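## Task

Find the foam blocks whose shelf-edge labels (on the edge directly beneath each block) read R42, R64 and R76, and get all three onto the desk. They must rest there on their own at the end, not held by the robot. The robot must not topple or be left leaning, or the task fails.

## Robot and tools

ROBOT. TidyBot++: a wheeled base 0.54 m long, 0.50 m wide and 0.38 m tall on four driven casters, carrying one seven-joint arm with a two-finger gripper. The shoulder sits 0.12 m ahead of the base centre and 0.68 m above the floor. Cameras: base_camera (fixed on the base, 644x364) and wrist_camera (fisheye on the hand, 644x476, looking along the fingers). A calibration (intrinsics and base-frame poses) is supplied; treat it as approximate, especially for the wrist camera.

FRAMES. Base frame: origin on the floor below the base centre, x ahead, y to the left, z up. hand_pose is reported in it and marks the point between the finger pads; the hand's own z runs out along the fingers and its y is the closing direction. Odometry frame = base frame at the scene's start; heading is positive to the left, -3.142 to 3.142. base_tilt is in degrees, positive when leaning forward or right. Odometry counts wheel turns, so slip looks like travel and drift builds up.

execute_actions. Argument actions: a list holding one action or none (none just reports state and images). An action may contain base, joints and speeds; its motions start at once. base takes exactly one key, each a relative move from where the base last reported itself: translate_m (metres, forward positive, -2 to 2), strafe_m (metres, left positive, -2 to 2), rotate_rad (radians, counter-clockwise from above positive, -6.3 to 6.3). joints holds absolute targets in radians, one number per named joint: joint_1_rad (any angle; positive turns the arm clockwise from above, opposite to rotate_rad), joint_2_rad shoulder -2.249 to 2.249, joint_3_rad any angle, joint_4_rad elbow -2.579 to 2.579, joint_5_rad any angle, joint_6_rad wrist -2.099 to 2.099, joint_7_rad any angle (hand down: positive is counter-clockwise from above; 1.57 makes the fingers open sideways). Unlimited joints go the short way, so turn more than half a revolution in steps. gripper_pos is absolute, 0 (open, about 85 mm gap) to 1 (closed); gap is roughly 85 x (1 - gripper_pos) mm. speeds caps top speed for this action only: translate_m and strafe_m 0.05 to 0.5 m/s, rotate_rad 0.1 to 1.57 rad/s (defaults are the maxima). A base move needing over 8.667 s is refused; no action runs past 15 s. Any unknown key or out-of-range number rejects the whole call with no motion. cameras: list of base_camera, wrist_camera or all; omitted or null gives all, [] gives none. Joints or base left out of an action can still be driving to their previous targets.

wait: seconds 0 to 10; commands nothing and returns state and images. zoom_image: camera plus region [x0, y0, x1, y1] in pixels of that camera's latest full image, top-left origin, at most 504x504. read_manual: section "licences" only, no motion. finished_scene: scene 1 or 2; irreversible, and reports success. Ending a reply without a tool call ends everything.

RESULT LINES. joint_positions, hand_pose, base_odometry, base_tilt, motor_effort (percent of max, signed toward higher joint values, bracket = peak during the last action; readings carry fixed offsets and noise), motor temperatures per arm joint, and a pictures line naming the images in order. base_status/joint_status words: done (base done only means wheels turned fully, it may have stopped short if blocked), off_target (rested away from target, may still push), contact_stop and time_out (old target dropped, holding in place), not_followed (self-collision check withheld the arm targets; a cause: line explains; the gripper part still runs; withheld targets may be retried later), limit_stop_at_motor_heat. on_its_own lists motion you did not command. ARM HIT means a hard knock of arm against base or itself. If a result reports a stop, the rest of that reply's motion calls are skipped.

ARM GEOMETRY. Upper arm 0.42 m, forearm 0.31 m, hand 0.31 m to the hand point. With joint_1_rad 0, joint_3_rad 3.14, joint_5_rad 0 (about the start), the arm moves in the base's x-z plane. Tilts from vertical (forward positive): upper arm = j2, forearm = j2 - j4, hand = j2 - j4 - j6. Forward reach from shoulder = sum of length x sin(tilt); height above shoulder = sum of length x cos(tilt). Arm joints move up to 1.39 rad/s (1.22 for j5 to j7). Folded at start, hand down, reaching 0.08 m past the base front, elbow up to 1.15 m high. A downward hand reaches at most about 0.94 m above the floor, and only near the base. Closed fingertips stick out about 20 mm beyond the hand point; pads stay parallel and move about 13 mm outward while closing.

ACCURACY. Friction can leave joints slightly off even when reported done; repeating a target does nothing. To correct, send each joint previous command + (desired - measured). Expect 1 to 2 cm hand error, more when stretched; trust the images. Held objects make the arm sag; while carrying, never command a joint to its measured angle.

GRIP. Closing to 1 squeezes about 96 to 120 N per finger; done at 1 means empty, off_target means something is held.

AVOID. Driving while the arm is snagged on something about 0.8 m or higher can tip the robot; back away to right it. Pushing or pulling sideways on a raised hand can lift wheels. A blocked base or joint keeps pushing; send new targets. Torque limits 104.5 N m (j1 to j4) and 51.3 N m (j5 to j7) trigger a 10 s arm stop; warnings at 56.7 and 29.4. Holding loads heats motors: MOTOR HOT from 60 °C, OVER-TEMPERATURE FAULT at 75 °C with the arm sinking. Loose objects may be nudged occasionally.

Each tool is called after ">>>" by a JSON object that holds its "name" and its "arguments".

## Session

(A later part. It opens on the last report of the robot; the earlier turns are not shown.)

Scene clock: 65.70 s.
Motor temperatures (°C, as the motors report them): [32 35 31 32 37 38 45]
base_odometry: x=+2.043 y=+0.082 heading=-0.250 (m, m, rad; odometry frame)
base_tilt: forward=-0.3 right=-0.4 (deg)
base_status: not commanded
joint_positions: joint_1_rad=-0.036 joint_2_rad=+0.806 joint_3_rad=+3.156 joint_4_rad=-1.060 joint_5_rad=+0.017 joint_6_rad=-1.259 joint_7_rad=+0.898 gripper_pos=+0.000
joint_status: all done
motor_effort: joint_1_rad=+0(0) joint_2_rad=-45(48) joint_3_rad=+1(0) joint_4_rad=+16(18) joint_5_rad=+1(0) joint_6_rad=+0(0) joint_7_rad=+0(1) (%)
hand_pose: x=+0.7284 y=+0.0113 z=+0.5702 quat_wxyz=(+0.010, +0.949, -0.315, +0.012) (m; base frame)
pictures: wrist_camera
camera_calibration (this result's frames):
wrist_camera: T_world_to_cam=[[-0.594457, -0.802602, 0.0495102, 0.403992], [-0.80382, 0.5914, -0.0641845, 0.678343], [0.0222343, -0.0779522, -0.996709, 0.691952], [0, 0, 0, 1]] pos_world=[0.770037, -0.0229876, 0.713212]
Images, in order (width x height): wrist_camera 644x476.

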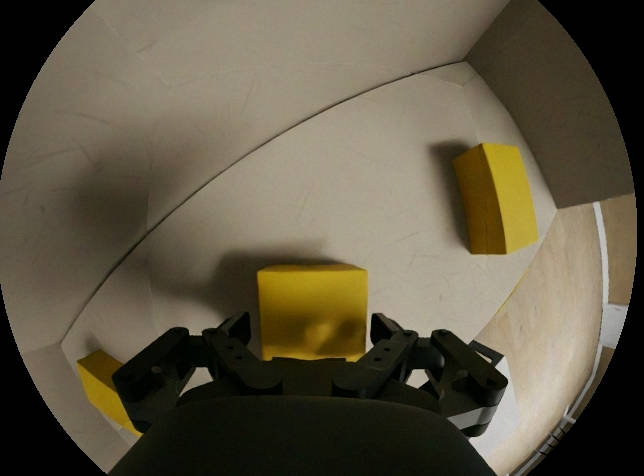

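>>> {"name": "execute_actions", "arguments": {"actions": [{"joints":{"gripper_pos":0.7}}], "cameras": []}}

>>> {"name": "execute_actions", "arguments": {"actions": [{"joints":{"joint_2_rad":0.74,"joint_4_rad":-1.0,"joint_6_rad":-1.3}}], "cameras": []}}

>>> {"name": "execute_actions", "arguments": {"actions": [{"base":{"translate_m":-0.93}}], "cameras": []}}

>>> {"name": "execute_actions", "arguments": {"actions": [{"base":{"strafe_m":-0.62},"joints":{"joint_1_rad":-2.72,"joint_2_rad":0.2,"joint_4_rad":-0.53,"joint_6_rad":-2.09,"joint_7_rad":1.57}}], "cameras": []}}

>>> {"name": "execute_actions", "arguments": {"actions": [{"base":{"translate_m":-1.8}}], "cameras": ["wrist_camera"]}}

Scene clock: 67.20 s.
Motor temperatures (°C, as the motors report them): [32 35 31 32 37 38 45]
base_odometry: x=+2.043 y=+0.082 heading=-0.250 (m, m, rad; odometry frame)
base_tilt: forward=-0.3 right=-0.4 (deg)
base_status: not commanded
joint_positions: joint_1_rad=-0.036 joint_2_rad=+0.804 joint_3_rad=+3.156 joint_4_rad=-1.061 joint_5_rad=+0.017 joint_6_rad=-1.259 joint_7_rad=+0.898 gripper_pos=+0.386
joint_status: gripper_pos off_target (ended at +0.386, target +0.700)
motor_effort: joint_1_rad=+0(1) joint_2_rad=-41(46) joint_3_rad=+0(1) joint_4_rad=+14(17) joint_5_rad=+0(1) joint_6_rad=-1(2) joint_7_rad=-1(0) (%)
hand_pose: x=+0.7285 y=+0.0113 z=+0.5714 quat_wxyz=(+0.009, +0.949, -0.315, +0.013) (m; base frame)
pictures: none
No camera images: the call's "cameras" was empty. Leave "cameras" out to get every camera's image.

Scene clock: 68.20 s.
Motor temperatures (°C, as the motors report them): [32 35 31 32 37 38 45]
base_odometry: x=+2.043 y=+0.082 heading=-0.250 (m, m, rad; odometry frame)
base_tilt: forward=-0.3 right=-0.4 (deg)
base_status: not commanded
joint_positions: joint_1_rad=-0.036 joint_2_rad=+0.757 joint_3_rad=+3.156 joint_4_rad=-1.015 joint_5_rad=+0.017 joint_6_rad=-1.259 joint_7_rad=+0.898 gripper_pos=+0.386
joint_status: all done
motor_effort: joint_1_rad=+0(0) joint_2_rad=-46(51) joint_3_rad=+0(1) joint_4_rad=+17(18) joint_5_rad=+0(1) joint_6_rad=+0(0) joint_7_rad=+0(0) (%)
hand_pose: x=+0.7502 y=+0.0120 z=+0.6154 quat_wxyz=(-0.007, +0.947, -0.315, +0.056) (m; base frame)
pictures: none
No camera images: the call's "cameras" was empty. Leave "cameras" out to get every camera's image.

Scene clock: 71.53 s.
Motor temperatures (°C, as the motors report them): [32 36 31 32 37 38 45]
base_odometry: x=+1.142 y=+0.312 heading=-0.250 (m, m, rad; odometry frame)
base_tilt: forward=-0.3 right=-0.4 (deg)
base_status: done
joint_positions: joint_1_rad=-0.041 joint_2_rad=+0.756 joint_3_rad=+3.156 joint_4_rad=-1.014 joint_5_rad=+0.017 joint_6_rad=-1.262 joint_7_rad=+0.898 gripper_pos=+0.386
joint_status: not commanded
motor_effort: joint_1_rad=+0(3) joint_2_rad=-46(49) joint_3_rad=+1(1) joint_4_rad=+18(19) joint_5_rad=+1(1) joint_6_rad=+0(1) joint_7_rad=+0(0) (%)
hand_pose: x=+0.7495 y=+0.0148 z=+0.6163 quat_wxyz=(-0.007, +0.948, -0.313, +0.056) (m; base frame)
pictures: none
No camera images: the call's "cameras" was empty. Leave "cameras" out to get every camera's image.

Scene clock: 75.13 s.
Motor temperatures (°C, as the motors report them): [32 36 31 32 37 38 45]
base_odometry: x=+0.988 y=-0.289 heading=-0.250 (m, m, rad; odometry frame)
base_tilt: forward=-0.3 right=-0.4 (deg)
base_status: done
joint_positions: joint_1_rad=-2.714 joint_2_rad=+0.225 joint_3_rad=+3.156 joint_4_rad=-0.551 joint_5_rad=+0.017 joint_6_rad=-2.047 joint_7_rad=+1.548 gripper_pos=+0.386
joint_status: all done
motor_effort: joint_1_rad=+0(3) joint_2_rad=-23(48) joint_3_rad=+1(1) joint_4_rad=+14(18) joint_5_rad=+0(2) joint_6_rad=+2(3) joint_7_rad=+0(1) (%)
hand_pose: x=-0.2523 y=+0.1781 z=+1.0207 quat_wxyz=(-0.154, +0.232, +0.960, +0.041) (m; base frame)
pictures: none
No camera images: the call's "cameras" was empty. Leave "cameras" out to get every camera's image.

Scene clock: 80.10 s.
Motor temperatures (°C, as the motors report them): [32 36 31 32 37 38 45]
base_odometry: x=-0.756 y=+0.155 heading=-0.250 (m, m, rad; odometry frame)
base_tilt: forward=-0.3 right=-0.4 (deg)
base_status: done
joint_positions: joint_1_rad=-2.714 joint_2_rad=+0.215 joint_3_rad=+3.156 joint_4_rad=-0.549 joint_5_rad=+0.017 joint_6_rad=-2.049 joint_7_rad=+1.548 gripper_pos=+0.386
joint_status: not commanded
motor_effort: joint_1_rad=+0(2) joint_2_rad=-24(27) joint_3_rad=+1(0) joint_4_rad=+14(15) joint_5_rad=+0(1) joint_6_rad=+2(3) joint_7_rad=+0(0) (%)
hand_pose: x=-0.2486 y=+0.1761 z=+1.0253 quat_wxyz=(-0.158, +0.232, +0.959, +0.042) (m; base frame)
pictures: wrist_camera
camera_calibration (this result's frames):
wrist_camera: T_world_to_cam=[[0.464312, 0.884531, 0.0449281, -0.0962203], [0.834655, -0.420036, -0.356259, 0.709633], [-0.296251, 0.202915, -0.933307, 0.986529], [0, 0, 0, 1]] pos_world=[-0.255363, 0.183, 1.17787]
Images, in order (width x height): wrist_camera 644x476.

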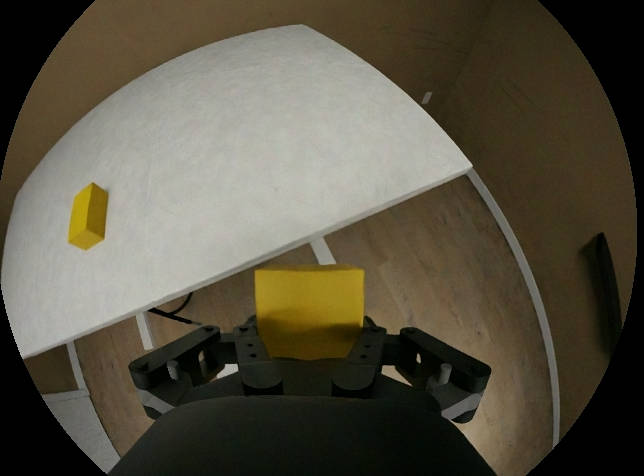

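>>> {"name": "execute_actions", "arguments": {"actions": [{"base":{"translate_m":-0.21}}], "cameras": []}}

>>> {"name": "execute_actions", "arguments": {"actions": [{"joints":{"joint_2_rad":0.35}}], "cameras": ["wrist_camera"]}}

Scene clock: 81.97 s.
Motor temperatures (°C, as the motors report them): [32 36 31 32 37 38 45]
base_odometry: x=-0.960 y=+0.206 heading=-0.249 (m, m, rad; odometry frame)
base_tilt: forward=-0.3 right=-0.4 (deg)
base_status: done
joint_positions: joint_1_rad=-2.716 joint_2_rad=+0.212 joint_3_rad=+3.156 joint_4_rad=-0.549 joint_5_rad=+0.017 joint_6_rad=-2.050 joint_7_rad=+1.548 gripper_pos=+0.386
joint_status: not commanded
motor_effort: joint_1_rad=+0(1) joint_2_rad=-23(29) joint_3_rad=+0(0) joint_4_rad=+14(15) joint_5_rad=+0(1) joint_6_rad=+3(3) joint_7_rad=+0(0) (%)
hand_pose: x=-0.2479 y=+0.1750 z=+1.0265 quat_wxyz=(-0.160, +0.231, +0.959, +0.042) (m; base frame)
pictures: none
No camera images: the call's "cameras" was empty. Leave "cameras" out to get every camera's image.

Scene clock: 83.37 s.
Motor temperatures (°C, as the motors report them): [32 36 31 32 37 38 45]
base_odometry: x=-0.960 y=+0.206 heading=-0.249 (m, m, rad; odometry frame)
base_tilt: forward=-0.3 right=-0.4 (deg)
base_status: not commanded
joint_positions: joint_1_rad=-2.716 joint_2_rad=+0.335 joint_3_rad=+3.156 joint_4_rad=-0.532 joint_5_rad=+0.017 joint_6_rad=-2.055 joint_7_rad=+1.548 gripper_pos=+0.386
joint_status: all done
motor_effort: joint_1_rad=+0(1) joint_2_rad=-24(31) joint_3_rad=+1(0) joint_4_rad=+13(15) joint_5_rad=+0(1) joint_6_rad=+1(3) joint_7_rad=+0(1) (%)
hand_pose: x=-0.2837 y=+0.1912 z=+0.9791 quat_wxyz=(-0.106, +0.232, +0.967, +0.032) (m; base frame)
pictures: wrist_camera
camera_calibration (this result's frames):
wrist_camera: T_world_to_cam=[[0.457418, 0.887789, 0.0509801, -0.0997285], [0.865764, -0.431515, -0.253471, 0.63926], [-0.203031, 0.160079, -0.965999, 0.996572], [0, 0, 0, 1]] pos_world=[-0.305496, 0.204857, 1.12981]
Images, in order (width x height): wrist_camera 644x476.

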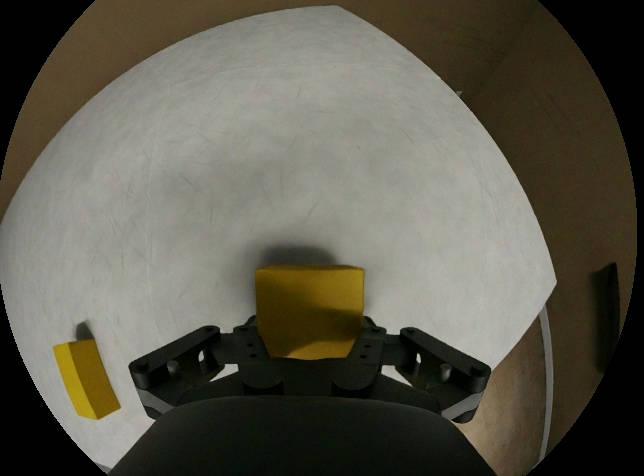

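>>> {"name": "execute_actions", "arguments": {"actions": [{"joints":{"gripper_pos":0}}], "cameras": []}}

>>> {"name": "execute_actions", "arguments": {"actions": [{"joints":{"joint_2_rad":0.15}}], "cameras": ["wrist_camera"]}}

>>> {"name": "execute_actions", "arguments": {"actions": [{"base":{"translate_m":2.0},"joints":{"joint_1_rad":0}}], "cameras": []}}

>>> {"name": "execute_actions", "arguments": {"actions": [{"base":{"strafe_m":0.45},"joints":{"joint_2_rad":0.77,"joint_4_rad":-0.95,"joint_6_rad":-1.41,"joint_7_rad":1.25}}], "cameras": []}}

>>> {"name": "execute_actions", "arguments": {"actions": [{"base":{"translate_m":0.8},"speeds":{"translate_m":0.4}}], "cameras": ["wrist_camera"]}}

Scene clock: 84.67 s.
Motor temperatures (°C, as the motors report them): [32 36 31 32 37 38 45]
base_odometry: x=-0.960 y=+0.206 heading=-0.249 (m, m, rad; odometry frame)
base_tilt: forward=-0.3 right=-0.4 (deg)
base_status: not commanded
joint_positions: joint_1_rad=-2.716 joint_2_rad=+0.335 joint_3_rad=+3.156 joint_4_rad=-0.532 joint_5_rad=+0.017 joint_6_rad=-2.055 joint_7_rad=+1.548 gripper_pos=+0.000
joint_status: all done
motor_effort: joint_1_rad=+0(0) joint_2_rad=-28(29) joint_3_rad=+1(0) joint_4_rad=+14(15) joint_5_rad=+0(1) joint_6_rad=+1(2) joint_7_rad=+0(0) (%)
hand_pose: x=-0.2838 y=+0.1913 z=+0.9790 quat_wxyz=(-0.106, +0.232, +0.967, +0.032) (m; base frame)
pictures: none
No camera images: the call's "cameras" was empty. Leave "cameras" out to get every camera's image.

Scene clock: 85.90 s.
Motor temperatures (°C, as the motors report them): [32 36 31 32 37 38 45]
base_odometry: x=-0.960 y=+0.206 heading=-0.249 (m, m, rad; odometry frame)
base_tilt: forward=-0.3 right=-0.4 (deg)
base_status: not commanded
joint_positions: joint_1_rad=-2.716 joint_2_rad=+0.150 joint_3_rad=+3.156 joint_4_rad=-0.532 joint_5_rad=+0.017 joint_6_rad=-2.055 joint_7_rad=+1.548 gripper_pos=+0.000
joint_status: all done
motor_effort: joint_1_rad=+0(0) joint_2_rad=-19(32) joint_3_rad=+1(0) joint_4_rad=+13(16) joint_5_rad=+0(1) joint_6_rad=+3(3) joint_7_rad=+0(0) (%)
hand_pose: x=-0.2270 y=+0.1655 z=+1.0560 quat_wxyz=(-0.195, +0.229, +0.952, +0.049) (m; base frame)
pictures: wrist_camera
camera_calibration (this result's frames):
wrist_camera: T_world_to_cam=[[0.465183, 0.884269, 0.040914, -0.0937894], [0.808264, -0.405443, -0.426997, 0.764413], [-0.360991, 0.231701, -0.903327, 0.97264], [0, 0, 0, 1]] pos_world=[-0.223104, 0.167499, 1.20885]
Images, in order (width x height): wrist_camera 644x476.

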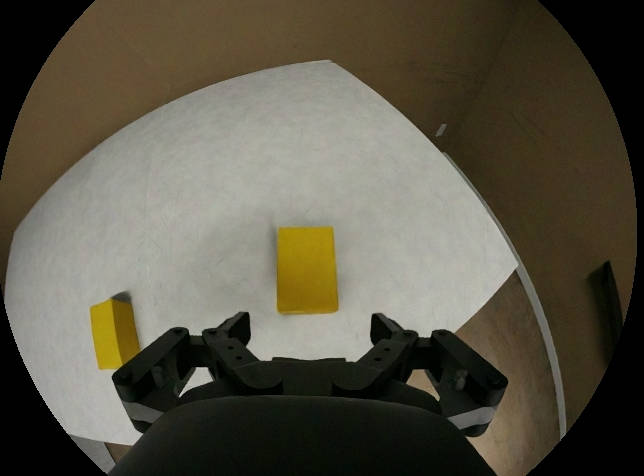

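Scene clock: 91.37 s.
Motor temperatures (°C, as the motors report them): [32 36 31 32 37 38 45]
base_odometry: x=+0.979 y=-0.288 heading=-0.249 (m, m, rad; odometry frame)
base_tilt: forward=-0.3 right=-0.3 (deg)
base_status: done
joint_positions: joint_1_rad=-0.007 joint_2_rad=+0.152 joint_3_rad=+3.156 joint_4_rad=-0.532 joint_5_rad=+0.016 joint_6_rad=-2.055 joint_7_rad=+1.548 gripper_pos=+0.000
joint_status: all done
motor_effort: joint_1_rad=+0(3) joint_2_rad=-20(25) joint_3_rad=+1(3) joint_4_rad=+13(14) joint_5_rad=+1(2) joint_6_rad=+2(3) joint_7_rad=-1(0) (%)
hand_pose: x=+0.5036 y=-0.0051 z=+1.0549 quat_wxyz=(+0.006, +0.980, -0.019, +0.200) (m; base frame)
pictures: none
No camera images: the call's "cameras" was empty. Leave "cameras" out to get every camera's image.

Scene clock: 93.80 s.
Motor temperatures (°C, as the motors report them): [32 36 31 32 37 38 45]
base_odometry: x=+1.090 y=+0.148 heading=-0.249 (m, m, rad; odometry frame)
base_tilt: forward=-0.3 right=-0.4 (deg)
base_status: done
joint_positions: joint_1_rad=-0.005 joint_2_rad=+0.773 joint_3_rad=+3.156 joint_4_rad=-0.938 joint_5_rad=+0.016 joint_6_rad=-1.452 joint_7_rad=+1.272 gripper_pos=+0.000
joint_status: all done
motor_effort: joint_1_rad=+0(4) joint_2_rad=-45(52) joint_3_rad=+0(2) joint_4_rad=+17(19) joint_5_rad=+0(2) joint_6_rad=+0(3) joint_7_rad=+0(1) (%)
hand_pose: x=+0.7178 y=-0.0072 z=+0.6278 quat_wxyz=(+0.015, +0.988, -0.150, -0.008) (m; base frame)
pictures: none
No camera images: the call's "cameras" was empty. Leave "cameras" out to get every camera's image.

Scene clock: 96.97 s.
Motor temperatures (°C, as the motors report them): [32 36 31 32 37 38 45]
base_odometry: x=+1.865 y=-0.049 heading=-0.249 (m, m, rad; odometry frame)
base_tilt: forward=-0.3 right=-0.4 (deg)
base_status: done
joint_positions: joint_1_rad=-0.005 joint_2_rad=+0.773 joint_3_rad=+3.156 joint_4_rad=-0.938 joint_5_rad=+0.016 joint_6_rad=-1.449 joint_7_rad=+1.272 gripper_pos=+0.000
joint_status: not commanded
motor_effort: joint_1_rad=+0(1) joint_2_rad=-46(48) joint_3_rad=+0(0) joint_4_rad=+17(19) joint_5_rad=+1(1) joint_6_rad=+0(1) joint_7_rad=+0(0) (%)
hand_pose: x=+0.7186 y=-0.0072 z=+0.6279 quat_wxyz=(+0.014, +0.989, -0.150, -0.007) (m; base frame)
pictures: wrist_camera
camera_calibration (this result's frames):
wrist_camera: T_world_to_cam=[[-0.29178, -0.954009, 0.0687815, 0.149749], [-0.956474, 0.290673, -0.0258061, 0.768495], [0.00462635, -0.0733174, -0.997298, 0.761288], [0, 0, 0, 1]] pos_world=[0.775217, -0.0247034, 0.768763]
Images, in order (width x height): wrist_camera 644x476.

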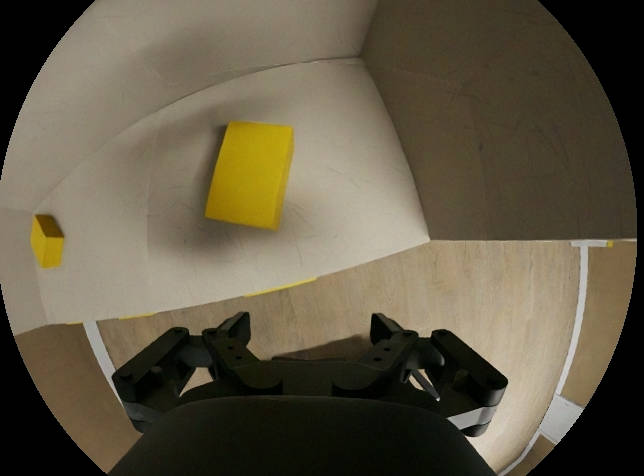

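>>> {"name": "execute_actions", "arguments": {"actions": [{"base":{"translate_m":0.118},"speeds":{"translate_m":0.15},"joints":{"joint_1_rad":-0.038,"joint_2_rad":0.745,"joint_7_rad":1.08}}], "cameras": ["wrist_camera"]}}

Scene clock: 98.63 s.
Motor temperatures (°C, as the motors report them): [32 36 31 32 37 38 45]
base_odometry: x=+1.980 y=-0.077 heading=-0.249 (m, m, rad; odometry frame)
base_tilt: forward=-0.3 right=-0.4 (deg)
base_status: done
joint_positions: joint_1_rad=-0.036 joint_2_rad=+0.763 joint_3_rad=+3.156 joint_4_rad=-0.938 joint_5_rad=+0.016 joint_6_rad=-1.448 joint_7_rad=+1.091 gripper_pos=+0.000
joint_status: all done
motor_effort: joint_1_rad=+0(3) joint_2_rad=-45(48) joint_3_rad=+1(0) joint_4_rad=+17(18) joint_5_rad=+0(1) joint_6_rad=+0(0) joint_7_rad=+1(0) (%)
hand_pose: x=+0.7191 y=+0.0113 z=+0.6337 quat_wxyz=(+0.014, +0.974, -0.224, -0.001) (m; base frame)
pictures: wrist_camera
camera_calibration (this result's frames):
wrist_camera: T_world_to_cam=[[-0.432275, -0.899373, 0.0653205, 0.269771], [-0.901704, 0.430463, -0.0403863, 0.732052], [0.00820427, -0.0763577, -0.997047, 0.76575], [0, 0, 0, 1]] pos_world=[0.770427, -0.0140252, 0.775432]
Images, in order (width x height): wrist_camera 644x476.

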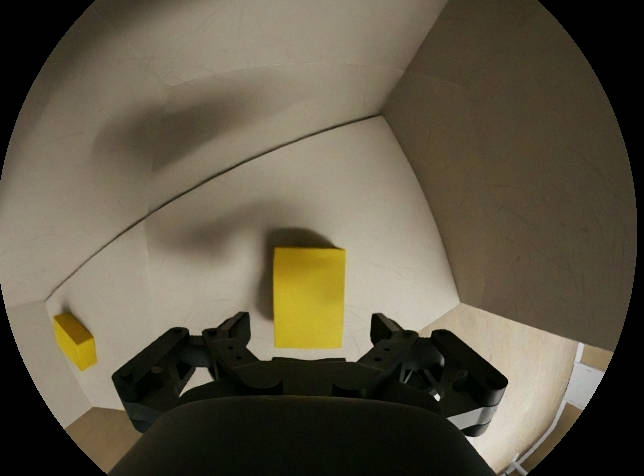

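>>> {"name": "execute_actions", "arguments": {"actions": [{"joints":{"joint_2_rad":0.81,"joint_4_rad":-1.08,"joint_6_rad":-1.23}}], "cameras": ["wrist_camera"]}}

>>> {"name": "execute_actions", "arguments": {"actions": [{"joints":{"gripper_pos":0.7}}], "cameras": ["wrist_camera"]}}

Scene clock: 99.87 s.
Motor temperatures (°C, as the motors report them): [32 36 31 32 37 38 45]
base_odometry: x=+1.980 y=-0.077 heading=-0.249 (m, m, rad; odometry frame)
base_tilt: forward=-0.3 right=-0.4 (deg)
base_status: not commanded
joint_positions: joint_1_rad=-0.036 joint_2_rad=+0.797 joint_3_rad=+3.156 joint_4_rad=-1.065 joint_5_rad=+0.016 joint_6_rad=-1.271 joint_7_rad=+1.091 gripper_pos=+0.000
joint_status: all done
motor_effort: joint_1_rad=+0(0) joint_2_rad=-45(49) joint_3_rad=+1(0) joint_4_rad=+16(17) joint_5_rad=+1(1) joint_6_rad=+0(1) joint_7_rad=+0(1) (%)
hand_pose: x=+0.7239 y=+0.0112 z=+0.5743 quat_wxyz=(+0.011, +0.975, -0.223, +0.007) (m; base frame)
pictures: wrist_camera
camera_calibration (this result's frames):
wrist_camera: T_world_to_cam=[[-0.430276, -0.900855, 0.0576335, 0.278617], [-0.902356, 0.427481, -0.0548915, 0.74287], [0.0248121, -0.0756245, -0.996828, 0.694315], [0, 0, 0, 1]] pos_world=[0.772988, -0.0140619, 0.716832]
Images, in order (width x height): wrist_camera 644x476.

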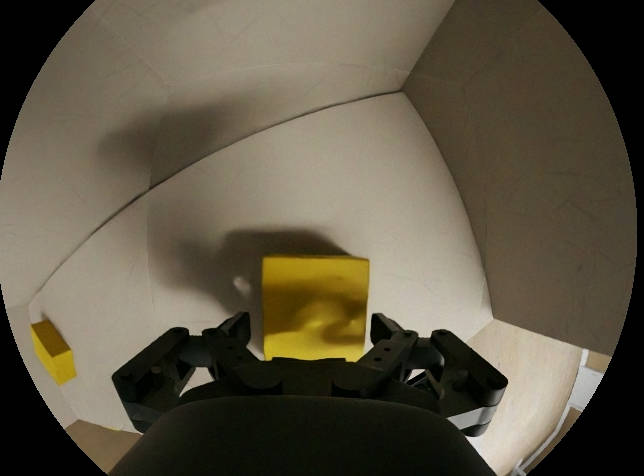

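Scene clock: 100.80 s.
Motor temperatures (°C, as the motors report them): [32 36 31 32 37 38 45]
base_odometry: x=+1.980 y=-0.077 heading=-0.249 (m, m, rad; odometry frame)
base_tilt: forward=-0.3 right=-0.3 (deg)
base_status: not commanded
joint_positions: joint_1_rad=-0.036 joint_2_rad=+0.795 joint_3_rad=+3.156 joint_4_rad=-1.065 joint_5_rad=+0.016 joint_6_rad=-1.271 joint_7_rad=+1.091 gripper_pos=+0.383
joint_status: gripper_pos off_target (ended at +0.383, target +0.700)
motor_effort: joint_1_rad=+0(1) joint_2_rad=-41(46) joint_3_rad=+1(0) joint_4_rad=+14(17) joint_5_rad=+1(1) joint_6_rad=-1(1) joint_7_rad=+0(0) (%)
hand_pose: x=+0.7240 y=+0.0112 z=+0.5757 quat_wxyz=(+0.011, +0.975, -0.223, +0.009) (m; base frame)
pictures: wrist_camera
camera_calibration (this result's frames):
wrist_camera: T_world_to_cam=[[-0.43041, -0.900863, 0.0565003, 0.279336], [-0.902222, 0.427481, -0.0570496, 0.744189], [0.0272411, -0.0755305, -0.996771, 0.693916], [0, 0, 0, 1]] pos_world=[0.77275, -0.0140712, 0.718349]
Images, in order (width x height): wrist_camera 644x476.

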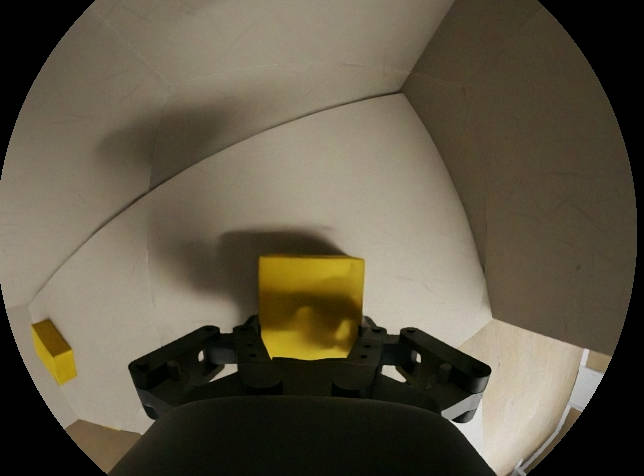

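>>> {"name": "execute_actions", "arguments": {"actions": [{"joints":{"joint_2_rad":0.73,"joint_4_rad":-1.02}}], "cameras": []}}

>>> {"name": "execute_actions", "arguments": {"actions": [{"base":{"translate_m":-0.9}}], "cameras": []}}

>>> {"name": "execute_actions", "arguments": {"actions": [{"base":{"strafe_m":-0.43},"joints":{"joint_1_rad":-1.8,"joint_2_rad":0.1,"joint_4_rad":-0.53,"joint_6_rad":-2.09,"joint_7_rad":1.57}}], "cameras": []}}

>>> {"name": "execute_actions", "arguments": {"actions": [{"base":{"translate_m":-2.0},"joints":{"joint_1_rad":-3.12}}], "cameras": ["wrist_camera"]}}

Scene clock: 102.17 s.
Motor temperatures (°C, as the motors report them): [32 36 31 32 37 38 45]
base_odometry: x=+1.980 y=-0.077 heading=-0.249 (m, m, rad; odometry frame)
base_tilt: forward=-0.3 right=-0.4 (deg)
base_status: not commanded
joint_positions: joint_1_rad=-0.036 joint_2_rad=+0.750 joint_3_rad=+3.156 joint_4_rad=-1.037 joint_5_rad=+0.016 joint_6_rad=-1.271 joint_7_rad=+1.091 gripper_pos=+0.383
joint_status: all done
motor_effort: joint_1_rad=+0(0) joint_2_rad=-45(49) joint_3_rad=+1(1) joint_4_rad=+17(17) joint_5_rad=+1(1) joint_6_rad=+0(0) joint_7_rad=+0(0) (%)
hand_pose: x=+0.7389 y=+0.0117 z=+0.6119 quat_wxyz=(+0.002, +0.974, -0.223, +0.044) (m; base frame)
pictures: none
No camera images: the call's "cameras" was empty. Leave "cameras" out to get every camera's image.

Scene clock: 105.50 s.
Motor temperatures (°C, as the motors report them): [32 36 31 32 37 38 45]
base_odometry: x=+1.107 y=+0.143 heading=-0.248 (m, m, rad; odometry frame)
base_tilt: forward=-0.3 right=-0.4 (deg)
base_status: done
joint_positions: joint_1_rad=-0.037 joint_2_rad=+0.748 joint_3_rad=+3.156 joint_4_rad=-1.035 joint_5_rad=+0.016 joint_6_rad=-1.268 joint_7_rad=+1.091 gripper_pos=+0.383
joint_status: not commanded
motor_effort: joint_1_rad=+0(4) joint_2_rad=-46(48) joint_3_rad=+0(1) joint_4_rad=+17(19) joint_5_rad=+0(1) joint_6_rad=+0(1) joint_7_rad=+0(1) (%)
hand_pose: x=+0.7408 y=+0.0121 z=+0.6141 quat_wxyz=(+0.001, +0.974, -0.223, +0.047) (m; base frame)
pictures: none
No camera images: the call's "cameras" was empty. Leave "cameras" out to get every camera's image.

Scene clock: 108.43 s.
Motor temperatures (°C, as the motors report them): [32 36 31 32 37 38 45]
base_odometry: x=+1.001 y=-0.274 heading=-0.248 (m, m, rad; odometry frame)
base_tilt: forward=-0.3 right=-0.3 (deg)
base_status: done
joint_positions: joint_1_rad=-1.793 joint_2_rad=+0.123 joint_3_rad=+3.156 joint_4_rad=-0.551 joint_5_rad=+0.016 joint_6_rad=-2.048 joint_7_rad=+1.548 gripper_pos=+0.383
joint_status: all done
motor_effort: joint_1_rad=+0(4) joint_2_rad=-19(48) joint_3_rad=+1(3) joint_4_rad=+13(19) joint_5_rad=+0(2) joint_6_rad=+3(4) joint_7_rad=+0(0) (%)
hand_pose: x=+0.0441 y=+0.3675 z=+1.0607 quat_wxyz=(-0.159, +0.629, +0.749, +0.135) (m; base frame)
pictures: none
No camera images: the call's "cameras" was empty. Leave "cameras" out to get every camera's image.

Scene clock: 113.80 s.
Motor temperatures (°C, as the motors report them): [32 36 31 32 37 38 45]
base_odometry: x=-0.938 y=+0.216 heading=-0.248 (m, m, rad; odometry frame)
base_tilt: forward=-0.3 right=-0.3 (deg)
base_status: done
joint_positions: joint_1_rad=-3.113 joint_2_rad=+0.121 joint_3_rad=+3.156 joint_4_rad=-0.550 joint_5_rad=+0.016 joint_6_rad=-2.048 joint_7_rad=+1.548 gripper_pos=+0.383
joint_status: all done
motor_effort: joint_1_rad=+0(2) joint_2_rad=-18(24) joint_3_rad=+1(1) joint_4_rad=+13(14) joint_5_rad=+0(2) joint_6_rad=+3(4) joint_7_rad=+0(0) (%)
hand_pose: x=-0.2544 y=+0.0185 z=+1.0619 quat_wxyz=(-0.210, +0.037, +0.977, +0.009) (m; base frame)
pictures: wrist_camera
camera_calibration (this result's frames):
wrist_camera: T_world_to_cam=[[0.0881989, 0.995327, 0.0393157, -0.0475796], [0.894559, -0.0617845, -0.442659, 0.761712], [-0.438161, 0.0742122, -0.895828, 0.977408], [0, 0, 0, 1]] pos_world=[-0.248937, 0.0218836, 1.21464]
Images, in order (width x height): wrist_camera 644x476.

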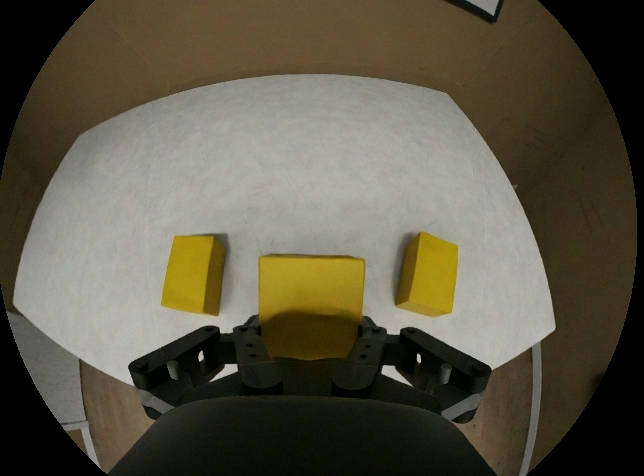

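>>> {"name": "execute_actions", "arguments": {"actions": [{"joints":{"joint_2_rad":0.335}}], "cameras": []}}

>>> {"name": "execute_actions", "arguments": {"actions": [{"joints":{"gripper_pos":0}}], "cameras": []}}

>>> {"name": "execute_actions", "arguments": {"actions": [{"joints":{"joint_2_rad":0.1}}], "cameras": ["wrist_camera"]}}

Scene clock: 115.53 s.
Motor temperatures (°C, as the motors report them): [32 36 31 32 37 38 45]
base_odometry: x=-0.938 y=+0.216 heading=-0.248 (m, m, rad; odometry frame)
base_tilt: forward=-0.3 right=-0.4 (deg)
base_status: not commanded
joint_positions: joint_1_rad=-3.113 joint_2_rad=+0.323 joint_3_rad=+3.156 joint_4_rad=-0.530 joint_5_rad=+0.016 joint_6_rad=-2.054 joint_7_rad=+1.548 gripper_pos=+0.383
joint_status: all done
motor_effort: joint_1_rad=+0(1) joint_2_rad=-28(31) joint_3_rad=+1(1) joint_4_rad=+15(16) joint_5_rad=+0(1) joint_6_rad=+1(4) joint_7_rad=+0(0) (%)
hand_pose: x=-0.3232 y=+0.0205 z=+0.9849 quat_wxyz=(-0.117, +0.036, +0.992, +0.010) (m; base frame)
pictures: none
No camera images: the call's "cameras" was empty. Leave "cameras" out to get every camera's image.

Scene clock: 116.47 s.
Motor temperatures (°C, as the motors report them): [32 36 31 32 37 38 45]
base_odometry: x=-0.938 y=+0.216 heading=-0.248 (m, m, rad; odometry frame)
base_tilt: forward=-0.3 right=-0.4 (deg)
base_status: not commanded
joint_positions: joint_1_rad=-3.113 joint_2_rad=+0.323 joint_3_rad=+3.156 joint_4_rad=-0.530 joint_5_rad=+0.016 joint_6_rad=-2.054 joint_7_rad=+1.548 gripper_pos=+0.000
joint_status: all done
motor_effort: joint_1_rad=+0(0) joint_2_rad=-27(28) joint_3_rad=+0(0) joint_4_rad=+14(15) joint_5_rad=+0(0) joint_6_rad=+1(1) joint_7_rad=+0(0) (%)
hand_pose: x=-0.3232 y=+0.0205 z=+0.9849 quat_wxyz=(-0.117, +0.036, +0.992, +0.010) (m; base frame)
pictures: none
No camera images: the call's "cameras" was empty. Leave "cameras" out to get every camera's image.

Scene clock: 117.77 s.
Motor temperatures (°C, as the motors report them): [32 36 31 32 37 38 45]
base_odometry: x=-0.938 y=+0.216 heading=-0.248 (m, m, rad; odometry frame)
base_tilt: forward=-0.3 right=-0.4 (deg)
base_status: not commanded
joint_positions: joint_1_rad=-3.113 joint_2_rad=+0.097 joint_3_rad=+3.156 joint_4_rad=-0.530 joint_5_rad=+0.016 joint_6_rad=-2.054 joint_7_rad=+1.548 gripper_pos=+0.000
joint_status: all done
motor_effort: joint_1_rad=+0(0) joint_2_rad=-16(32) joint_3_rad=+1(1) joint_4_rad=+13(15) joint_5_rad=+0(0) joint_6_rad=+3(4) joint_7_rad=+0(0) (%)
hand_pose: x=-0.2441 y=+0.0182 z=+1.0764 quat_wxyz=(-0.228, +0.037, +0.973, +0.009) (m; base frame)
pictures: wrist_camera
camera_calibration (this result's frames):
wrist_camera: T_world_to_cam=[[0.0889824, 0.995327, 0.0375038, -0.046584], [0.877292, -0.0604896, -0.476129, 0.790624], [-0.471636, 0.0752689, -0.878575, 0.968162], [0, 0, 0, 1]] pos_world=[-0.232843, 0.0213184, 1.22879]
Images, in order (width x height): wrist_camera 644x476.

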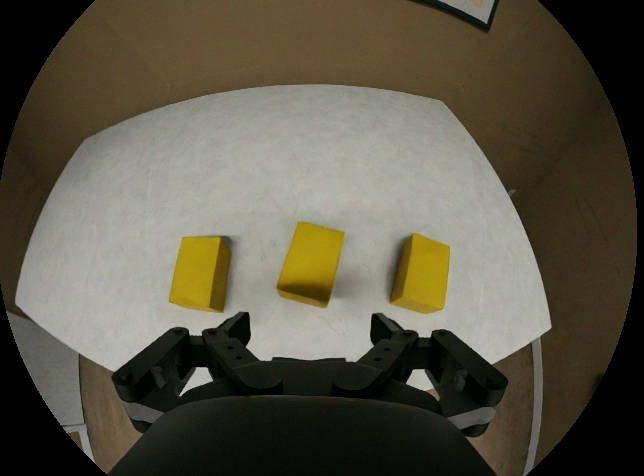

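>>> {"name": "finished_scene", "arguments": {"scene": 1}}

The scene is finished: the task was done.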